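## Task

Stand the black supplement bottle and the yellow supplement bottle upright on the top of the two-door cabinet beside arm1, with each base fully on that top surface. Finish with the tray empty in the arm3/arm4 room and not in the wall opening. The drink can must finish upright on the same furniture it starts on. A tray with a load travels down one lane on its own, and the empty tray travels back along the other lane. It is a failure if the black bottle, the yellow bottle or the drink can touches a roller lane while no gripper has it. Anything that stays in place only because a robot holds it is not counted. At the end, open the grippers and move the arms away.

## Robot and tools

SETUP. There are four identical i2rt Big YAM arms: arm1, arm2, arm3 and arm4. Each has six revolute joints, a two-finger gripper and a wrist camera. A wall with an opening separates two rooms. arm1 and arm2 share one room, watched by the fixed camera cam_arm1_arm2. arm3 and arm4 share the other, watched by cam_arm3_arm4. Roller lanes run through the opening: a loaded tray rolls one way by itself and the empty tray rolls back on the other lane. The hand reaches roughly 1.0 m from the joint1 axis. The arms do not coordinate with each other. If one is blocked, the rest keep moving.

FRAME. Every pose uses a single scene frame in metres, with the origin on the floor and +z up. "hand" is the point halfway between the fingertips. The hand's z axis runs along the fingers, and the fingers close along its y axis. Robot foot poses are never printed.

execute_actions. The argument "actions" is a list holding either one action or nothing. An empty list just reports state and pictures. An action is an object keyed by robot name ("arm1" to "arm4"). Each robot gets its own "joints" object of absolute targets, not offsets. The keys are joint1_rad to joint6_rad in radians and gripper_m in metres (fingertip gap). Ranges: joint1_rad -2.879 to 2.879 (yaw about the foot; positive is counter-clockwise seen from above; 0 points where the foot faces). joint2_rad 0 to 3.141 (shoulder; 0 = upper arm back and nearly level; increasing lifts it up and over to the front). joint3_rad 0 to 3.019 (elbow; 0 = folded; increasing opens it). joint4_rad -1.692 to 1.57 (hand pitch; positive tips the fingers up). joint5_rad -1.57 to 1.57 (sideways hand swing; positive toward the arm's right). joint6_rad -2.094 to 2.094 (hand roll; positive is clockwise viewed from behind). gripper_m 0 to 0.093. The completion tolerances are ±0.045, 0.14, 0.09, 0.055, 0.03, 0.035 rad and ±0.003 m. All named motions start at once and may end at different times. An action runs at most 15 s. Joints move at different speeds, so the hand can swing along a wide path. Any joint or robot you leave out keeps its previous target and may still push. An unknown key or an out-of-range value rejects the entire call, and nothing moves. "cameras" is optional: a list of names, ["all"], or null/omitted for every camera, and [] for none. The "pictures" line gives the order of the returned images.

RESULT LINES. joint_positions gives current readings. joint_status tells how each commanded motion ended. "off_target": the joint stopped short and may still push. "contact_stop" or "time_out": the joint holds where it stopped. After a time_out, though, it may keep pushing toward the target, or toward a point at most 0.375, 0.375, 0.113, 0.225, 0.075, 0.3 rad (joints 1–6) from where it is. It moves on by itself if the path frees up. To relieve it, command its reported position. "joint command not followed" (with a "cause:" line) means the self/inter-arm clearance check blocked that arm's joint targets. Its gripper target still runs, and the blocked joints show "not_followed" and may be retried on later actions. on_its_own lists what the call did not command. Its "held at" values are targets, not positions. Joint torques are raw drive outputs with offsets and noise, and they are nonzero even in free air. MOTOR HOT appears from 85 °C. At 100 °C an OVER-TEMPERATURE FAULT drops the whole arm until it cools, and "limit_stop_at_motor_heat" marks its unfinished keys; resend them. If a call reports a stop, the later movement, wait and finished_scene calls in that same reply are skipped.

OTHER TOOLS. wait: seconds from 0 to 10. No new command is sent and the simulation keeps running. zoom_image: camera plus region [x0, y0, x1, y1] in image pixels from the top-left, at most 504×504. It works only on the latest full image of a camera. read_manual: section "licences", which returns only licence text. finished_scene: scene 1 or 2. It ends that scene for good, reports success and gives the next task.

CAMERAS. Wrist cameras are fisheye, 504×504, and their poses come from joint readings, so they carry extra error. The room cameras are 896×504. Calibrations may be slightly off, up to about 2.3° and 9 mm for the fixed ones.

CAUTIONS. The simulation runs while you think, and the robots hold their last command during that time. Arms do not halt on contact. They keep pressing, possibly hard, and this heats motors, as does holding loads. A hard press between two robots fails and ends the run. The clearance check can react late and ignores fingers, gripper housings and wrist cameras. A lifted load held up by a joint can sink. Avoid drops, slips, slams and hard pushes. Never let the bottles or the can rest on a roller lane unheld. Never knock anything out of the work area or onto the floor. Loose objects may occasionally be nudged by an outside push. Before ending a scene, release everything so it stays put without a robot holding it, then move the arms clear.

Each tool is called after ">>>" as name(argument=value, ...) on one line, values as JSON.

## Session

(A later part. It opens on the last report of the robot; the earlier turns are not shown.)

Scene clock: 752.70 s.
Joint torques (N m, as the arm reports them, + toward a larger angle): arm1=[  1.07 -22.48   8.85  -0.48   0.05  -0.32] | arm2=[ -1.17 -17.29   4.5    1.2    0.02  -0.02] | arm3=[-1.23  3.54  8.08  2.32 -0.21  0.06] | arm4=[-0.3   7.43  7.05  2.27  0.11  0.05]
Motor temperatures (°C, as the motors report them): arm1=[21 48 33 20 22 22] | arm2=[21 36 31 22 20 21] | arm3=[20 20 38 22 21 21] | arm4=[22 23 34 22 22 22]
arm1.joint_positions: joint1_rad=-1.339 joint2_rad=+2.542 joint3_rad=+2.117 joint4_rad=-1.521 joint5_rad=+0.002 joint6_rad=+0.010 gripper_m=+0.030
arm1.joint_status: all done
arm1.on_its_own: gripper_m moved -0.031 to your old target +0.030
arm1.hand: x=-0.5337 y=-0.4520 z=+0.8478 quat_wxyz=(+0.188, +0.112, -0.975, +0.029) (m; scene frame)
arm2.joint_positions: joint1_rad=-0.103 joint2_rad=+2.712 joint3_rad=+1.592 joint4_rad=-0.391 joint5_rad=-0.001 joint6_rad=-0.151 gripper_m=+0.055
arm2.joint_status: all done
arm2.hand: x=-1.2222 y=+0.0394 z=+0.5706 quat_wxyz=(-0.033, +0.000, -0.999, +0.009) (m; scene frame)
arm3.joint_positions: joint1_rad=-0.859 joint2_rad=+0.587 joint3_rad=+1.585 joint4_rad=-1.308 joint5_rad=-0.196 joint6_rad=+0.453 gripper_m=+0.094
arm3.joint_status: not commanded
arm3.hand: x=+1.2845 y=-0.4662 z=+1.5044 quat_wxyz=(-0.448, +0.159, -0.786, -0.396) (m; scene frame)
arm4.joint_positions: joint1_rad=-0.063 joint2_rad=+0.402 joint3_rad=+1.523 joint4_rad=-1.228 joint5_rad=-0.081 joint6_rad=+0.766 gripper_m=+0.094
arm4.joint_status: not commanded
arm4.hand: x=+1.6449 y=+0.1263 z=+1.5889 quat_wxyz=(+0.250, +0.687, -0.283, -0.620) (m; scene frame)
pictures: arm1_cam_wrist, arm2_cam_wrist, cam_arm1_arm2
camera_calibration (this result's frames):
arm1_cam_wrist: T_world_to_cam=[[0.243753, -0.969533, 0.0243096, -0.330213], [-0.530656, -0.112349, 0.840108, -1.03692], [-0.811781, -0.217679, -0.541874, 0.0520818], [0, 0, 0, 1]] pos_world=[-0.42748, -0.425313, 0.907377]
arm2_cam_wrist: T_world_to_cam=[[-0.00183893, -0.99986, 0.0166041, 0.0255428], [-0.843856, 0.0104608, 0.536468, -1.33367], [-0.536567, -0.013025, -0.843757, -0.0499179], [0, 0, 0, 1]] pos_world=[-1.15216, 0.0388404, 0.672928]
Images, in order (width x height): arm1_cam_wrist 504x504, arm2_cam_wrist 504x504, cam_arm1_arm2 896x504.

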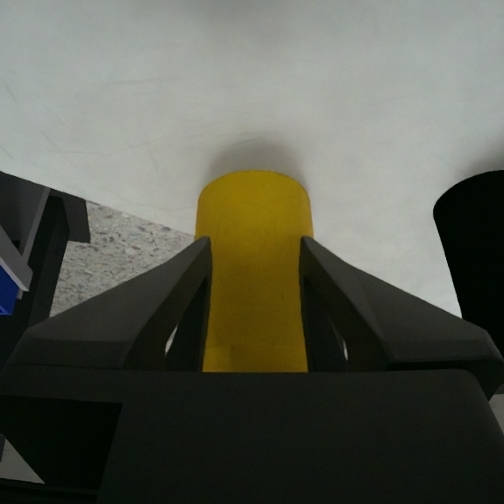

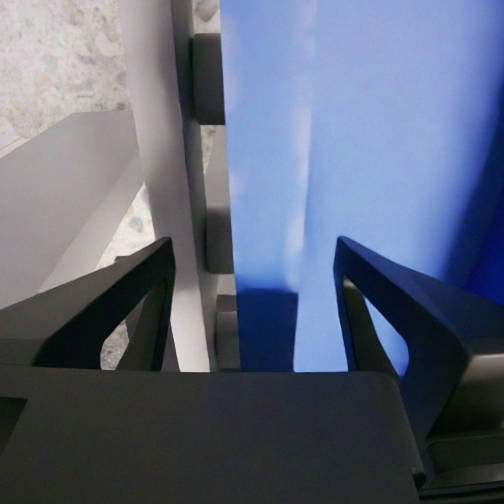

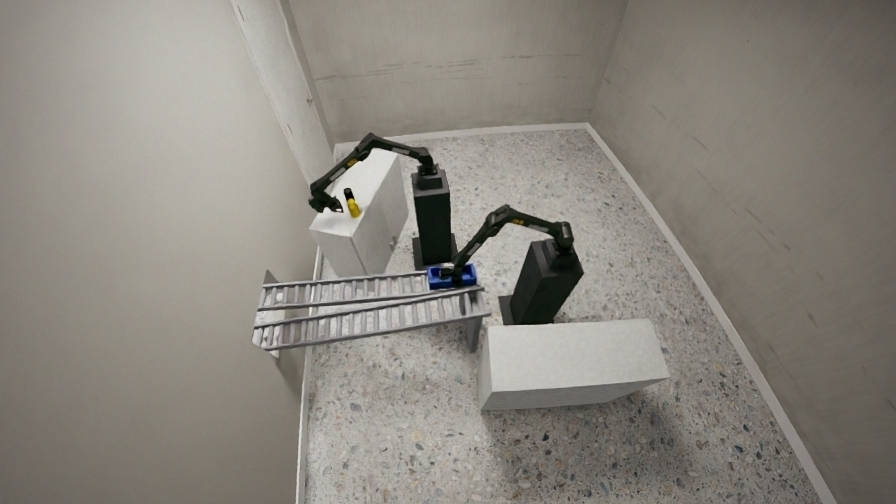

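>>> execute_actions(actions=[{"arm1": {"joints": {"joint2_rad": 2.16, "joint3_rad": 1.448, "joint4_rad": -0.848, "gripper_m": 0.093}}, "arm2": {"joints": {"gripper_m": 0.0}}}], cameras=["arm1_cam_wrist", "arm2_cam_wrist", "cam_arm1_arm2"])

Scene clock: 842.90 s.
Joint torques (N m, as the arm reports them, + toward a larger angle): arm1=[  1.68 -17.79   7.98   0.71   0.06  -0.31] | arm2=[ -1.13 -17.18   4.59   1.19   0.07   0.  ] | arm3=[-1.1   3.9   8.06  2.01 -0.14  0.06] | arm4=[-0.09  6.83  7.01  2.16  0.05  0.07]
Motor temperatures (°C, as the motors report them): arm1=[21 52 34 20 22 22] | arm2=[21 40 29 22 20 21] | arm3=[20 20 38 22 21 21] | arm4=[22 23 35 22 22 22]
arm1.joint_positions: joint1_rad=-1.339 joint2_rad=+2.166 joint3_rad=+1.439 joint4_rad=-0.857 joint5_rad=+0.002 joint6_rad=+0.010 gripper_m=+0.093
arm1.joint_status: all done
arm1.hand: x=-0.5900 y=-0.4657 z=+0.8528 quat_wxyz=(+0.009, +0.115, -0.993, +0.006) (m; scene frame)
arm2.joint_positions: joint1_rad=-0.103 joint2_rad=+2.712 joint3_rad=+1.592 joint4_rad=-0.391 joint5_rad=-0.002 joint6_rad=-0.153 gripper_m=+0.011
arm2.joint_status: gripper_m off_target (ended at +0.011, target +0.000)
arm2.hand: x=-1.2221 y=+0.0396 z=+0.5706 quat_wxyz=(-0.033, +0.001, -0.999, +0.009) (m; scene frame)
arm3.joint_positions: joint1_rad=-0.859 joint2_rad=+0.587 joint3_rad=+1.585 joint4_rad=-1.308 joint5_rad=-0.196 joint6_rad=+0.453 gripper_m=+0.094
arm3.joint_status: not commanded
arm3.hand: x=+1.2845 y=-0.4662 z=+1.5044 quat_wxyz=(-0.448, +0.159, -0.786, -0.396) (m; scene frame)
arm4.joint_positions: joint1_rad=-0.063 joint2_rad=+0.402 joint3_rad=+1.523 joint4_rad=-1.228 joint5_rad=-0.081 joint6_rad=+0.766 gripper_m=+0.094
arm4.joint_status: not commanded
arm4.hand: x=+1.6449 y=+0.1263 z=+1.5889 quat_wxyz=(+0.250, +0.687, -0.283, -0.620) (m; scene frame)
pictures: arm1_cam_wrist, arm2_cam_wrist, cam_arm1_arm2
camera_calibration (this result's frames):
arm1_cam_wrist: T_world_to_cam=[[0.237929, -0.970946, 0.0255759, -0.335092], [-0.785296, -0.176807, 0.593338, -1.04228], [-0.571577, -0.161257, -0.804547, 0.398145], [0, 0, 0, 1]] pos_world=[-0.511198, -0.445434, 0.94732]
arm2_cam_wrist: T_world_to_cam=[[0.000516871, -0.999877, 0.0156824, 0.029129], [-0.84415, 0.0079712, 0.536048, -1.33359], [-0.536107, -0.0135154, -0.844042, -0.0491023], [0, 0, 0, 1]] pos_world=[-1.15209, 0.0390921, 0.672968]
Images, in order (width x height): arm1_cam_wrist 504x504, arm2_cam_wrist 504x504, cam_arm1_arm2 896x504.

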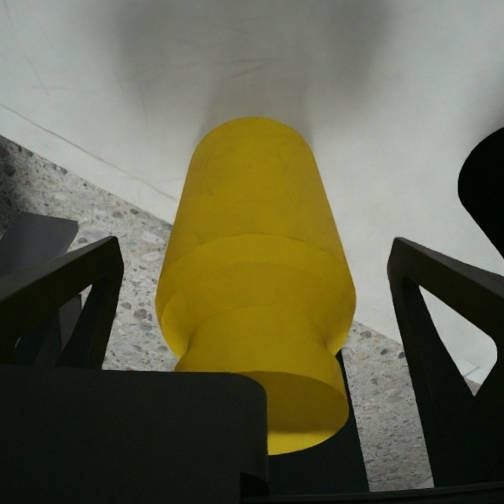

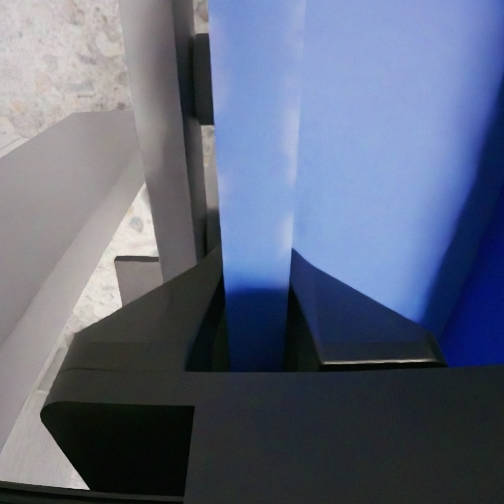

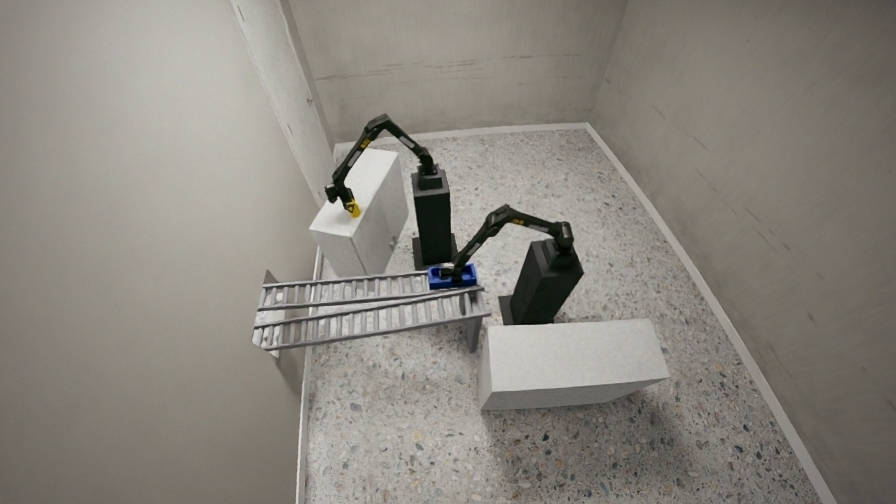

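>>> execute_actions(actions=[{"arm1": {"joints": {"gripper_m": 0.03}}, "arm2": {"joints": {"joint2_rad": 2.275, "joint4_rad": -0.962}}}], cameras=["arm1_cam_wrist", "arm2_cam_wrist", "cam_arm1_arm2"])

Scene clock: 868.57 s.
Joint torques (N m, as the arm reports them, + toward a larger angle): arm1=[  1.35 -18.27   8.01   0.67   0.05  -0.35] | arm2=[ -1.12 -16.49   6.74   0.25   0.07   0.01] | arm3=[-1.13  3.41  8.01  2.17 -0.09  0.07] | arm4=[-0.03  6.55  6.88  2.1   0.1   0.08]
Motor temperatures (°C, as the motors report them): arm1=[21 49 33 20 22 22] | arm2=[21 41 29 22 20 21] | arm3=[20 20 38 22 21 21] | arm4=[22 23 35 22 22 22]
arm1.joint_positions: joint1_rad=-1.339 joint2_rad=+2.166 joint3_rad=+1.439 joint4_rad=-0.856 joint5_rad=+0.002 joint6_rad=+0.009 gripper_m=+0.063
arm1.joint_status: gripper_m off_target (ended at +0.063, target +0.030)
arm1.hand: x=-0.5898 y=-0.4657 z=+0.8528 quat_wxyz=(+0.009, +0.115, -0.993, +0.006) (m; scene frame)
arm2.joint_positions: joint1_rad=-0.103 joint2_rad=+2.281 joint3_rad=+1.595 joint4_rad=-0.956 joint5_rad=-0.002 joint6_rad=-0.153 gripper_m=+0.011
arm2.joint_status: all done
arm2.hand: x=-1.2012 y=+0.0387 z=+0.8196 quat_wxyz=(+0.032, +0.001, -0.999, -0.001) (m; scene frame)
arm3.joint_positions: joint1_rad=-0.859 joint2_rad=+0.587 joint3_rad=+1.585 joint4_rad=-1.308 joint5_rad=-0.196 joint6_rad=+0.453 gripper_m=+0.094
arm3.joint_status: not commanded
arm3.hand: x=+1.2845 y=-0.4662 z=+1.5044 quat_wxyz=(-0.448, +0.159, -0.786, -0.396) (m; scene frame)
arm4.joint_positions: joint1_rad=-0.063 joint2_rad=+0.402 joint3_rad=+1.523 joint4_rad=-1.228 joint5_rad=-0.081 joint6_rad=+0.766 gripper_m=+0.094
arm4.joint_status: not commanded
arm4.hand: x=+1.6449 y=+0.1263 z=+1.5889 quat_wxyz=(+0.250, +0.687, -0.283, -0.620) (m; scene frame)
pictures: arm1_cam_wrist, arm2_cam_wrist, cam_arm1_arm2
camera_calibration (this result's frames):
arm1_cam_wrist: T_world_to_cam=[[0.238287, -0.970858, 0.025569, -0.334834], [-0.785663, -0.177223, 0.592727, -1.04201], [-0.570923, -0.161328, -0.804997, 0.39899], [0, 0, 0, 1]] pos_world=[-0.511093, -0.445377, 0.947378]
arm2_cam_wrist: T_world_to_cam=[[0.000419185, -0.999991, -0.00427207, 0.040606], [-0.767218, -0.00306165, 0.641379, -1.44288], [-0.641386, 0.00300876, -0.767213, -0.0178209], [0, 0, 0, 1]] pos_world=[-1.11845, 0.0362416, 0.911936]
Images, in order (width x height): arm1_cam_wrist 504x504, arm2_cam_wrist 504x504, cam_arm1_arm2 896x504.

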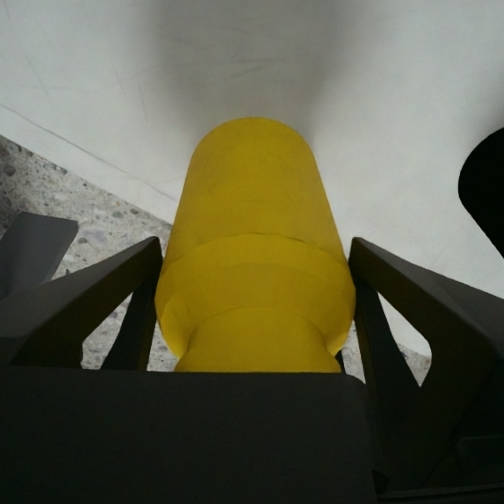

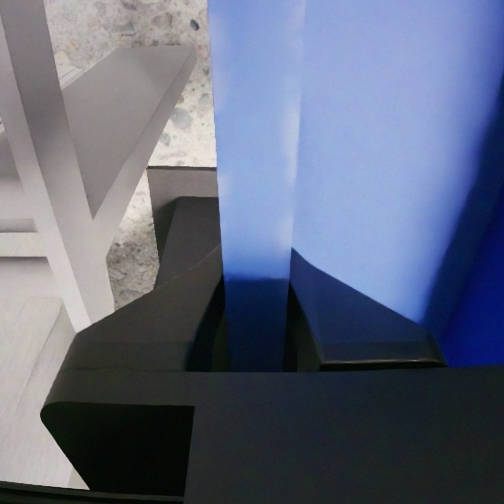

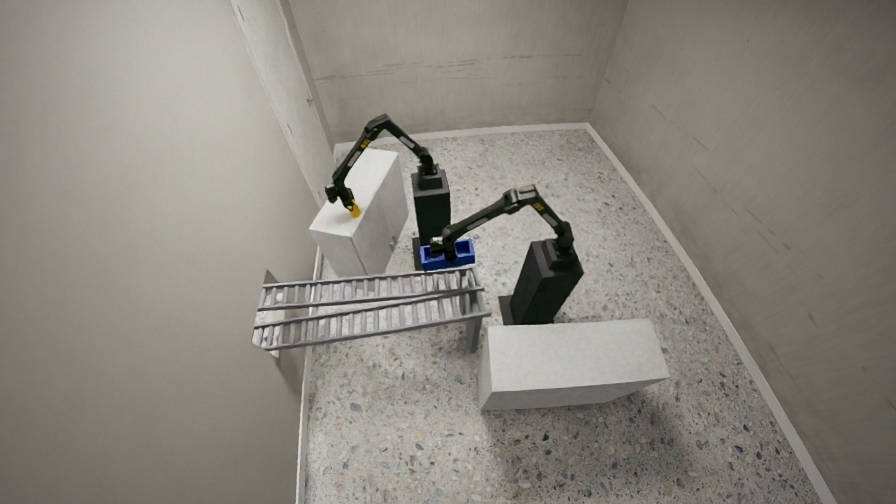

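>>> execute_actions(actions=[{"arm1": {"joints": {"joint3_rad": 1.68, "joint4_rad": -0.975}}, "arm2": {"joints": {"joint1_rad": 0.333, "joint2_rad": 2.325, "joint3_rad": 1.70, "joint4_rad": -1.005, "joint6_rad": 0.291}}}], cameras=["arm1_cam_wrist", "arm2_cam_wrist", "cam_arm1_arm2"])

Scene clock: 885.27 s.
Joint torques (N m, as the arm reports them, + toward a larger angle): arm1=[  1.24 -19.81  11.08   0.23   0.07  -0.32] | arm2=[ -1.01 -16.76   8.39   0.09   0.13   0.21] | arm3=[-0.69  3.09  8.1   2.24 -0.19  0.03] | arm4=[0.15 6.57 7.09 2.21 0.11 0.08]
Motor temperatures (°C, as the motors report them): arm1=[21 49 33 20 22 22] | arm2=[21 41 30 22 20 21] | arm3=[20 20 39 22 21 21] | arm4=[22 23 35 22 22 22]
arm1.joint_positions: joint1_rad=-1.339 joint2_rad=+2.167 joint3_rad=+1.653 joint4_rad=-0.968 joint5_rad=+0.002 joint6_rad=+0.009 gripper_m=+0.063
arm1.joint_status: all done
arm1.hand: x=-0.5194 y=-0.4479 z=+0.9190 quat_wxyz=(-0.041, +0.115, -0.992, +0.000) (m; scene frame)
arm2.joint_positions: joint1_rad=+0.333 joint2_rad=+2.327 joint3_rad=+1.668 joint4_rad=-0.997 joint5_rad=-0.003 joint6_rad=+0.281 gripper_m=+0.011
arm2.joint_status: all done
arm2.hand: x=-1.2053 y=+0.3007 z=+0.8113 quat_wxyz=(+0.038, +0.002, -0.999, +0.016) (m; scene frame)
arm3.joint_positions: joint1_rad=-0.859 joint2_rad=+0.587 joint3_rad=+1.585 joint4_rad=-1.308 joint5_rad=-0.196 joint6_rad=+0.453 gripper_m=+0.094
arm3.joint_status: not commanded
arm3.hand: x=+1.2845 y=-0.4662 z=+1.5044 quat_wxyz=(-0.448, +0.159, -0.786, -0.396) (m; scene frame)
arm4.joint_positions: joint1_rad=-0.063 joint2_rad=+0.402 joint3_rad=+1.523 joint4_rad=-1.228 joint5_rad=-0.081 joint6_rad=+0.766 gripper_m=+0.094
arm4.joint_status: not commanded
arm4.hand: x=+1.6449 y=+0.1263 z=+1.5889 quat_wxyz=(+0.250, +0.687, -0.283, -0.620) (m; scene frame)
pictures: arm1_cam_wrist, arm2_cam_wrist, cam_arm1_arm2
camera_calibration (this result's frames):
arm1_cam_wrist: T_world_to_cam=[[0.236619, -0.971266, 0.0255659, -0.337064], [-0.839613, -0.191162, 0.508437, -0.979592], [-0.48894, -0.141771, -0.86072, 0.59784], [0, 0, 0, 1]] pos_world=[-0.450414, -0.429883, 1.02125]
arm2_cam_wrist: T_world_to_cam=[[0.00300496, -0.999562, 0.0294312, 0.278171], [-0.759282, 0.0168721, 0.650543, -1.44378], [-0.650755, -0.0243015, -0.758899, -0.0373711], [0, 0, 0, 1]] pos_world=[-1.12139, 0.3015, 0.902695]
Images, in order (width x height): arm1_cam_wrist 504x504, arm2_cam_wrist 504x504, cam_arm1_arm2 896x504.

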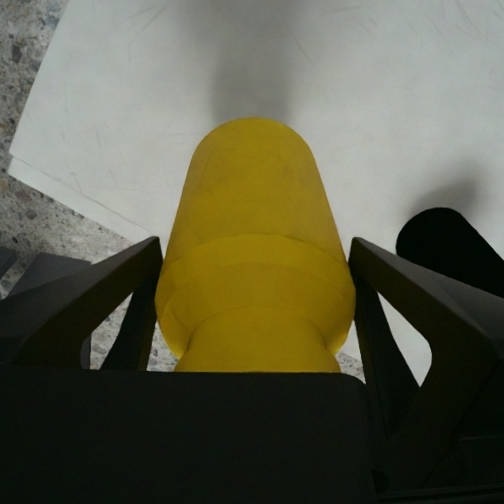

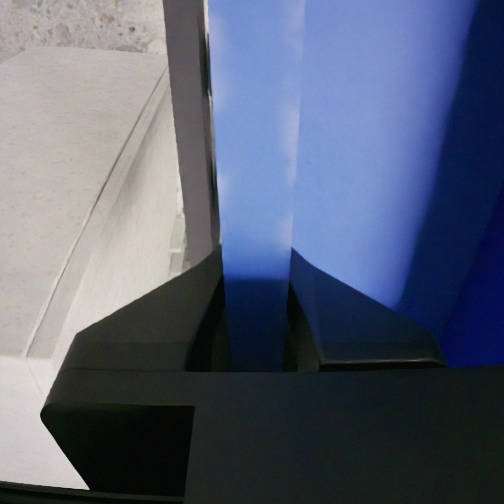

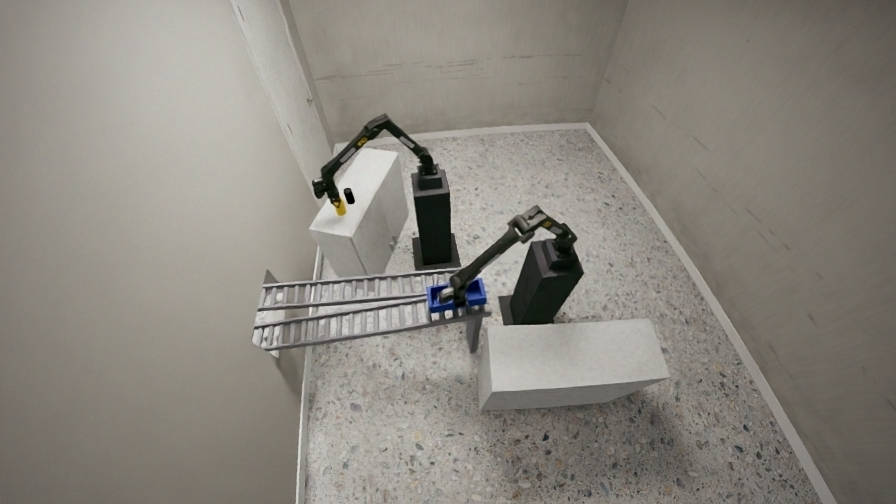

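>>> zoom_image(camera="arm2_cam_wrist", region=[140, 0, 320, 290])

>>> zoom_image(camera="cam_arm1_arm2", region=[400, 255, 510, 345])

Region (140, 0, 320, 290) of arm2_cam_wrist's 504x504 image, scaled by 1.738, with more detail than that image has; it fills the left 313 columns of this view, and the rest is white.

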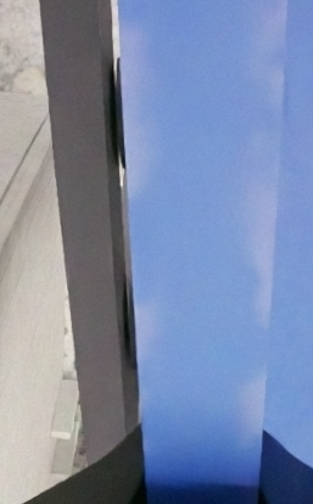

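Region (400, 255, 510, 345) of cam_arm1_arm2's 896x504 image, scaled by 4.582, with more detail than that image has; it fills the top 412 rows of this view, and the rest is white.

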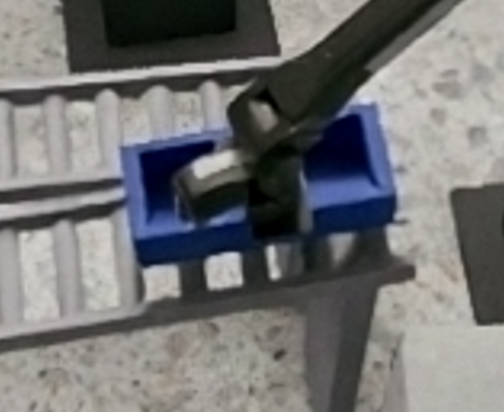

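>>> execute_actions(actions=[{"arm1": {"joints": {"joint2_rad": 2.272}}, "arm2": {"joints": {"joint1_rad": 0.341, "joint2_rad": 2.49, "joint3_rad": 1.785, "joint4_rad": -0.90, "joint6_rad": 0.30}}}], cameras=["arm1_cam_wrist", "arm2_cam_wrist", "cam_arm1_arm2"])

Scene clock: 954.07 s.
Joint torques (N m, as the arm reports them, + toward a larger angle): arm1=[  1.23 -20.24   9.97   0.43   0.09  -0.36] | arm2=[ -0.8  -17.75   7.43   0.59   0.1    0.19] | arm3=[-1.78  3.51  8.02  2.44 -0.1   0.11] | arm4=[0.01 6.7  6.92 1.97 0.09 0.06]
Motor temperatures (°C, as the motors report them): arm1=[21 51 38 20 22 22] | arm2=[21 42 33 22 20 21] | arm3=[20 20 39 22 21 21] | arm4=[22 23 35 22 22 22]
arm1.joint_positions: joint1_rad=-1.339 joint2_rad=+2.275 joint3_rad=+1.656 joint4_rad=-0.973 joint5_rad=+0.001 joint6_rad=+0.009 gripper_m=+0.063
arm1.joint_status: all done
arm1.hand: x=-0.5398 y=-0.4532 z=+0.8536 quat_wxyz=(+0.014, +0.115, -0.993, +0.006) (m; scene frame)
arm2.joint_positions: joint1_rad=+0.335 joint2_rad=+2.492 joint3_rad=+1.762 joint4_rad=-0.902 joint5_rad=-0.002 joint6_rad=+0.291 gripper_m=+0.011
arm2.joint_status: all done
arm2.hand: x=-1.1839 y=+0.3073 z=+0.7362 quat_wxyz=(+0.027, -0.002, -1.000, +0.013) (m; scene frame)
arm3.joint_positions: joint1_rad=-0.859 joint2_rad=+0.587 joint3_rad=+1.585 joint4_rad=-1.308 joint5_rad=-0.196 joint6_rad=+0.453 gripper_m=+0.094
arm3.joint_status: not commanded
arm3.hand: x=+1.2845 y=-0.4662 z=+1.5044 quat_wxyz=(-0.448, +0.159, -0.786, -0.396) (m; scene frame)
arm4.joint_positions: joint1_rad=-0.063 joint2_rad=+0.402 joint3_rad=+1.523 joint4_rad=-1.228 joint5_rad=-0.081 joint6_rad=+0.766 gripper_m=+0.094
arm4.joint_status: not commanded
arm4.hand: x=+1.6449 y=+0.1263 z=+1.5889 quat_wxyz=(+0.250, +0.687, -0.283, -0.620) (m; scene frame)
pictures: arm1_cam_wrist, arm2_cam_wrist, cam_arm1_arm2
camera_calibration (this result's frames):
arm1_cam_wrist: T_world_to_cam=[[0.238426, -0.970854, 0.0244164, -0.333633], [-0.779772, -0.176392, 0.600701, -1.0043], [-0.578886, -0.162262, -0.799101, 0.420412], [0, 0, 0, 1]] pos_world=[-0.460205, -0.432842, 0.947379]
arm2_cam_wrist: T_world_to_cam=[[-0.00488619, -0.999693, 0.0242818, 0.281468], [-0.774547, 0.0191421, 0.632227, -1.38414], [-0.632498, -0.0157182, -0.774403, -0.0499036], [0, 0, 0, 1]] pos_world=[-1.10227, 0.307093, 0.829611]
Images, in order (width x height): arm1_cam_wrist 504x504, arm2_cam_wrist 504x504, cam_arm1_arm2 896x504.

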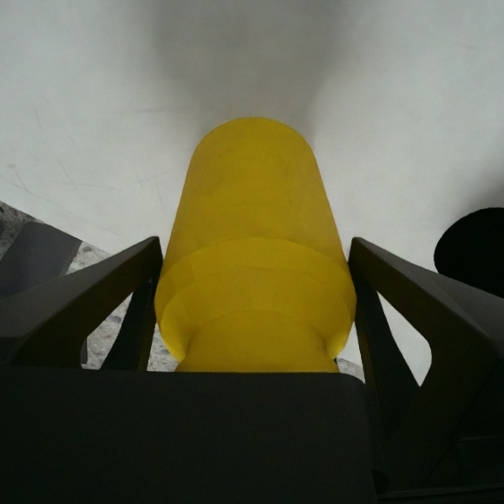

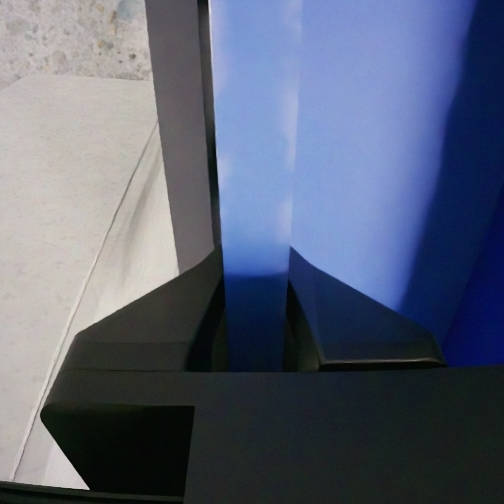

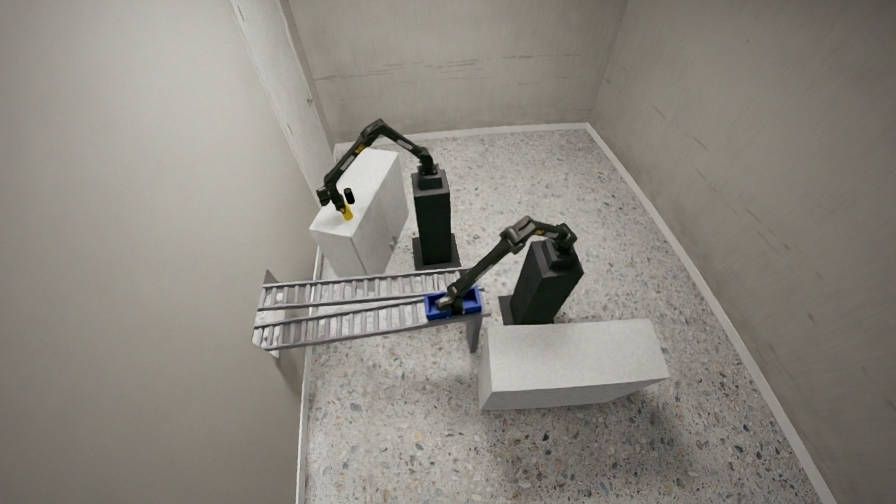

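>>> zoom_image(camera="arm2_cam_wrist", region=[130, 0, 310, 290])

>>> zoom_image(camera="cam_arm1_arm2", region=[400, 255, 510, 345])

Region (130, 0, 310, 290) of arm2_cam_wrist's 504x504 image, scaled by 1.738, with more detail than that image has; it fills the left 313 columns of this view, and the rest is white.

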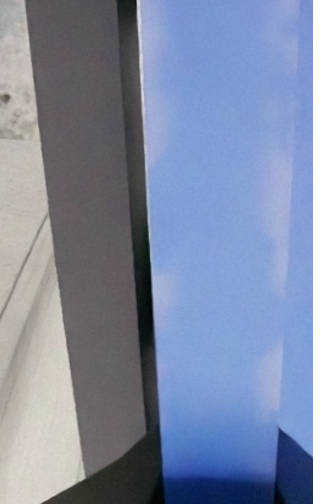

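Region (400, 255, 510, 345) of cam_arm1_arm2's 896x504 image, scaled by 4.582, with more detail than that image has; it fills the top 412 rows of this view, and the rest is white.

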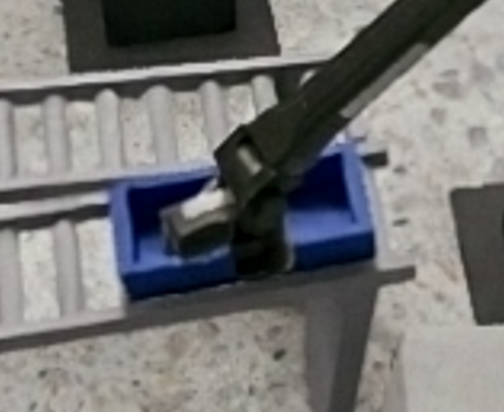

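>>> execute_actions(actions=[{"arm1": {"joints": {"joint2_rad": 2.06, "gripper_m": 0.093}}, "arm2": {"joints": {"joint2_rad": 2.27, "joint4_rad": -1.12, "gripper_m": 0.035}}}], cameras=["arm1_cam_wrist", "cam_arm1_arm2", "cam_arm3_arm4"])

Scene clock: 978.43 s.
Joint torques (N m, as the arm reports them, + toward a larger angle): arm1=[  1.28 -17.53  10.79   0.83   0.08  -0.33] | arm2=[ -0.67 -15.95   7.85   0.25   0.08   0.19] | arm3=[-1.64  4.11  8.03  2.04 -0.13  0.05] | arm4=[-0.32  6.8   7.13  2.2   0.12  0.08]
Motor temperatures (°C, as the motors report them): arm1=[21 51 37 20 22 22] | arm2=[21 43 33 22 20 21] | arm3=[20 20 39 22 21 21] | arm4=[22 23 35 22 22 22]
arm1.joint_positions: joint1_rad=-1.339 joint2_rad=+2.050 joint3_rad=+1.664 joint4_rad=-0.973 joint5_rad=+0.001 joint6_rad=+0.009 gripper_m=+0.093
arm1.joint_status: all done
arm1.hand: x=-0.5024 y=-0.4428 z=+0.9971 quat_wxyz=(-0.102, +0.115, -0.988, -0.008) (m; scene frame)
arm2.joint_positions: joint1_rad=+0.335 joint2_rad=+2.252 joint3_rad=+1.773 joint4_rad=-1.112 joint5_rad=-0.001 joint6_rad=+0.291 gripper_m=+0.035
arm2.joint_status: all done
arm2.hand: x=-1.1727 y=+0.3127 z=+0.8906 quat_wxyz=(+0.007, -0.002, -1.000, +0.007) (m; scene frame)
arm3.joint_positions: joint1_rad=-0.859 joint2_rad=+0.587 joint3_rad=+1.585 joint4_rad=-1.308 joint5_rad=-0.196 joint6_rad=+0.453 gripper_m=+0.094
arm3.joint_status: not commanded
arm3.hand: x=+1.2845 y=-0.4662 z=+1.5044 quat_wxyz=(-0.448, +0.159, -0.786, -0.396) (m; scene frame)
arm4.joint_positions: joint1_rad=-0.063 joint2_rad=+0.402 joint3_rad=+1.523 joint4_rad=-1.228 joint5_rad=-0.081 joint6_rad=+0.766 gripper_m=+0.094
arm4.joint_status: not commanded
arm4.hand: x=+1.6449 y=+0.1263 z=+1.5889 quat_wxyz=(+0.250, +0.687, -0.283, -0.620) (m; scene frame)
pictures: arm1_cam_wrist, cam_arm1_arm2, cam_arm3_arm4
camera_calibration (this result's frames):
arm1_cam_wrist: T_world_to_cam=[[0.234838, -0.971733, 0.0242088, -0.337926], [-0.893458, -0.205978, 0.399131, -0.928689], [-0.382862, -0.115361, -0.916574, 0.794763], [0, 0, 0, 1]] pos_world=[-0.446103, -0.427979, 1.10731]
Images, in order (width x height): arm1_cam_wrist 504x504, cam_arm1_arm2 896x504, cam_arm3_arm4 896x504.

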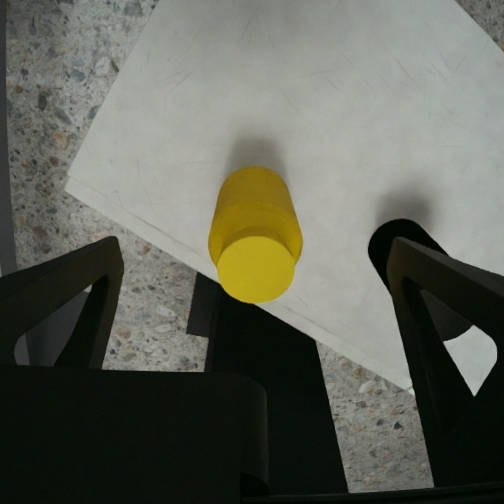

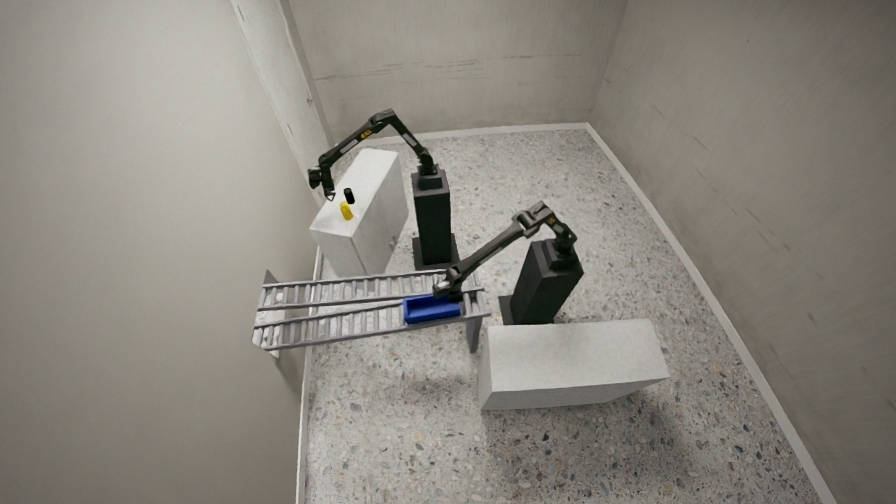

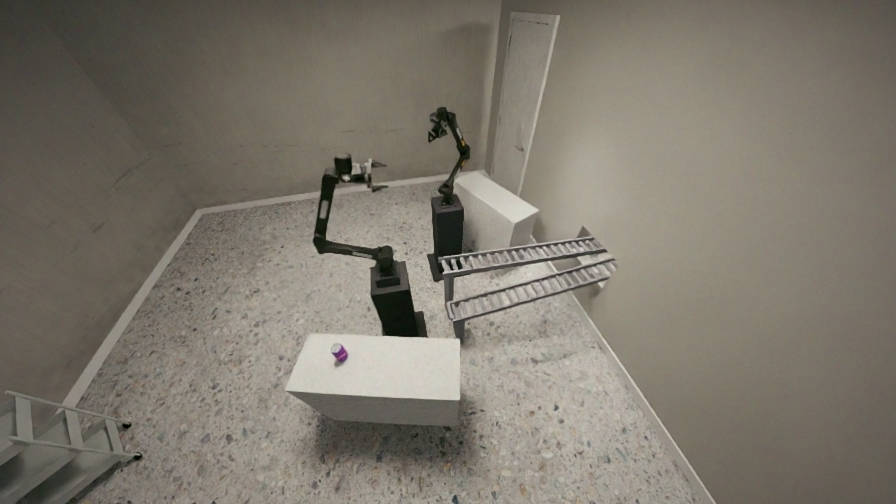

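>>> wait(seconds=8)

Scene clock: 988.83 s.
Joint torques (N m, as the arm reports them, + toward a larger angle): arm1=[  1.34 -18.01  10.82   0.78   0.09  -0.34] | arm2=[ -0.68 -15.74   7.78   0.25   0.08   0.19] | arm3=[-1.43  3.32  8.05  2.21 -0.1   0.11] | arm4=[-0.18  7.03  6.84  2.11  0.11  0.03]
Motor temperatures (°C, as the motors report them): arm1=[21 50 37 20 22 22] | arm2=[21 43 33 22 20 21] | arm3=[20 20 39 22 21 21] | arm4=[22 23 35 22 22 22]
arm1.joint_positions: joint1_rad=-1.339 joint2_rad=+2.050 joint3_rad=+1.664 joint4_rad=-0.973 joint5_rad=+0.001 joint6_rad=+0.009 gripper_m=+0.093
arm1.joint_status: all done
arm1.hand: x=-0.5024 y=-0.4428 z=+0.9971 quat_wxyz=(-0.102, +0.115, -0.988, -0.008) (m; scene frame)
arm2.joint_positions: joint1_rad=+0.335 joint2_rad=+2.252 joint3_rad=+1.773 joint4_rad=-1.112 joint5_rad=-0.001 joint6_rad=+0.291 gripper_m=+0.035
arm2.joint_status: all done
arm2.hand: x=-1.1727 y=+0.3127 z=+0.8906 quat_wxyz=(+0.007, -0.002, -1.000, +0.007) (m; scene frame)
arm3.joint_positions: joint1_rad=-0.859 joint2_rad=+0.587 joint3_rad=+1.585 joint4_rad=-1.308 joint5_rad=-0.196 joint6_rad=+0.453 gripper_m=+0.094
arm3.joint_status: not commanded
arm3.hand: x=+1.2845 y=-0.4662 z=+1.5044 quat_wxyz=(-0.448, +0.159, -0.786, -0.396) (m; scene frame)
arm4.joint_positions: joint1_rad=-0.063 joint2_rad=+0.402 joint3_rad=+1.523 joint4_rad=-1.228 joint5_rad=-0.081 joint6_rad=+0.766 gripper_m=+0.094
arm4.joint_status: not commanded
arm4.hand: x=+1.6449 y=+0.1263 z=+1.5889 quat_wxyz=(+0.250, +0.687, -0.283, -0.620) (m; scene frame)
wait: 8.00 s; at rest from the start
pictures: arm1_cam_wrist, arm2_cam_wrist, arm3_cam_wrist, arm4_cam_wrist, cam_arm1_arm2, cam_arm3_arm4
camera_calibration (this result's frames):
arm1_cam_wrist: T_world_to_cam=[[0.234838, -0.971733, 0.0242088, -0.337926], [-0.893458, -0.205978, 0.399131, -0.928689], [-0.382862, -0.115361, -0.916574, 0.794763], [0, 0, 0, 1]] pos_world=[-0.446103, -0.427979, 1.10731]
arm2_cam_wrist: T_world_to_cam=[[-0.00513912, -0.999899, 0.0132401, 0.292692], [-0.798113, 0.0120785, 0.602387, -1.472], [-0.602486, -0.00747139, -0.798095, 0.130537], [0, 0, 0, 1]] pos_world=[-1.09467, 0.311418, 0.987018]
arm4_cam_wrist: T_world_to_cam=[[0.0912732, 0.71715, -0.690916, 0.85557], [0.632776, -0.577501, -0.515837, -0.145412], [-0.768937, -0.390113, -0.506506, 2.24516], [0, 0, 0, 1]] pos_world=[1.74031, 0.178316, 1.6533]
Images, in order (width x height): arm1_cam_wrist 504x504, arm2_cam_wrist 504x504, arm3_cam_wrist 504x504, arm4_cam_wrist 504x504, cam_arm1_arm2 896x504, cam_arm3_arm4 896x504.

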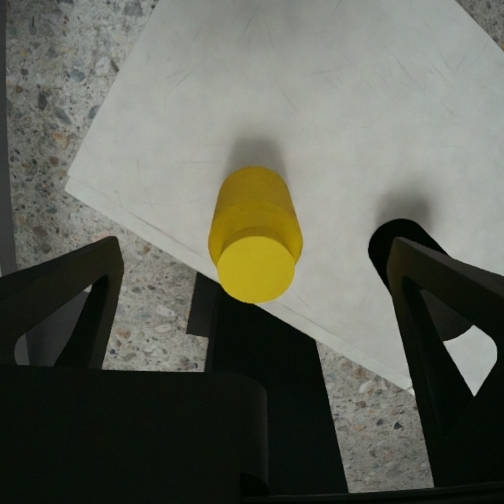

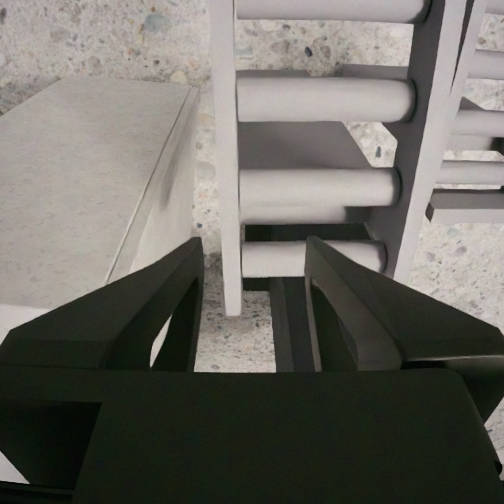

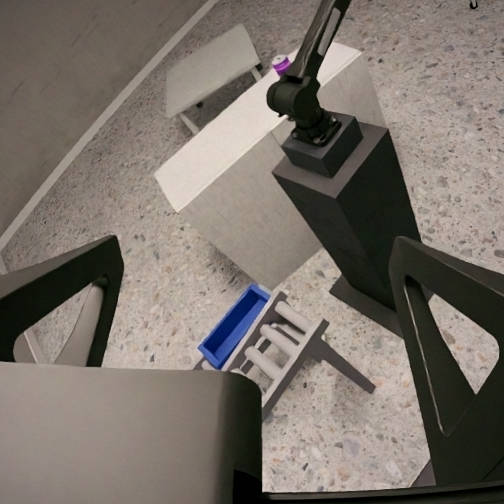

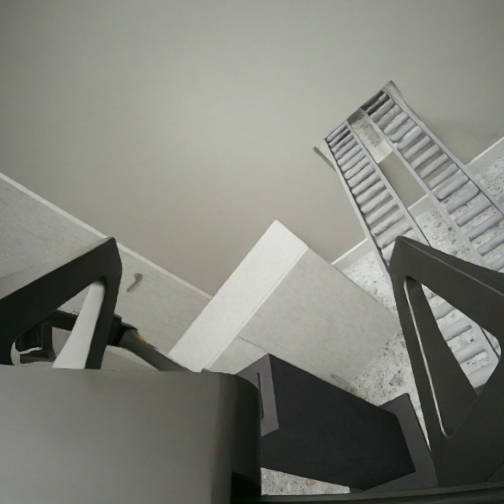

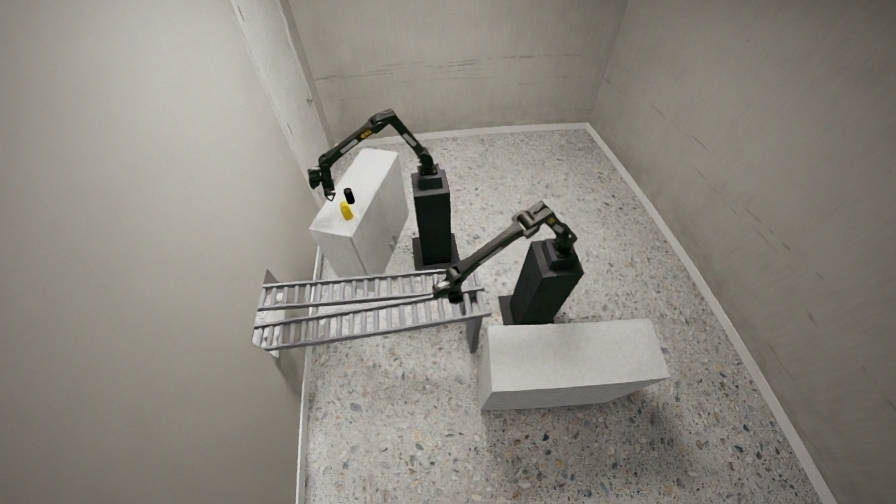

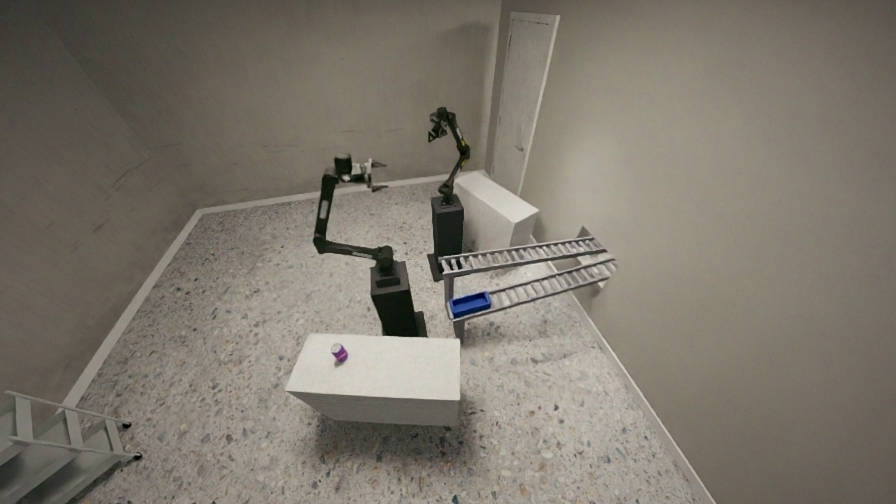

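>>> finished_scene(scene=1)

The scene is finished: the task was done.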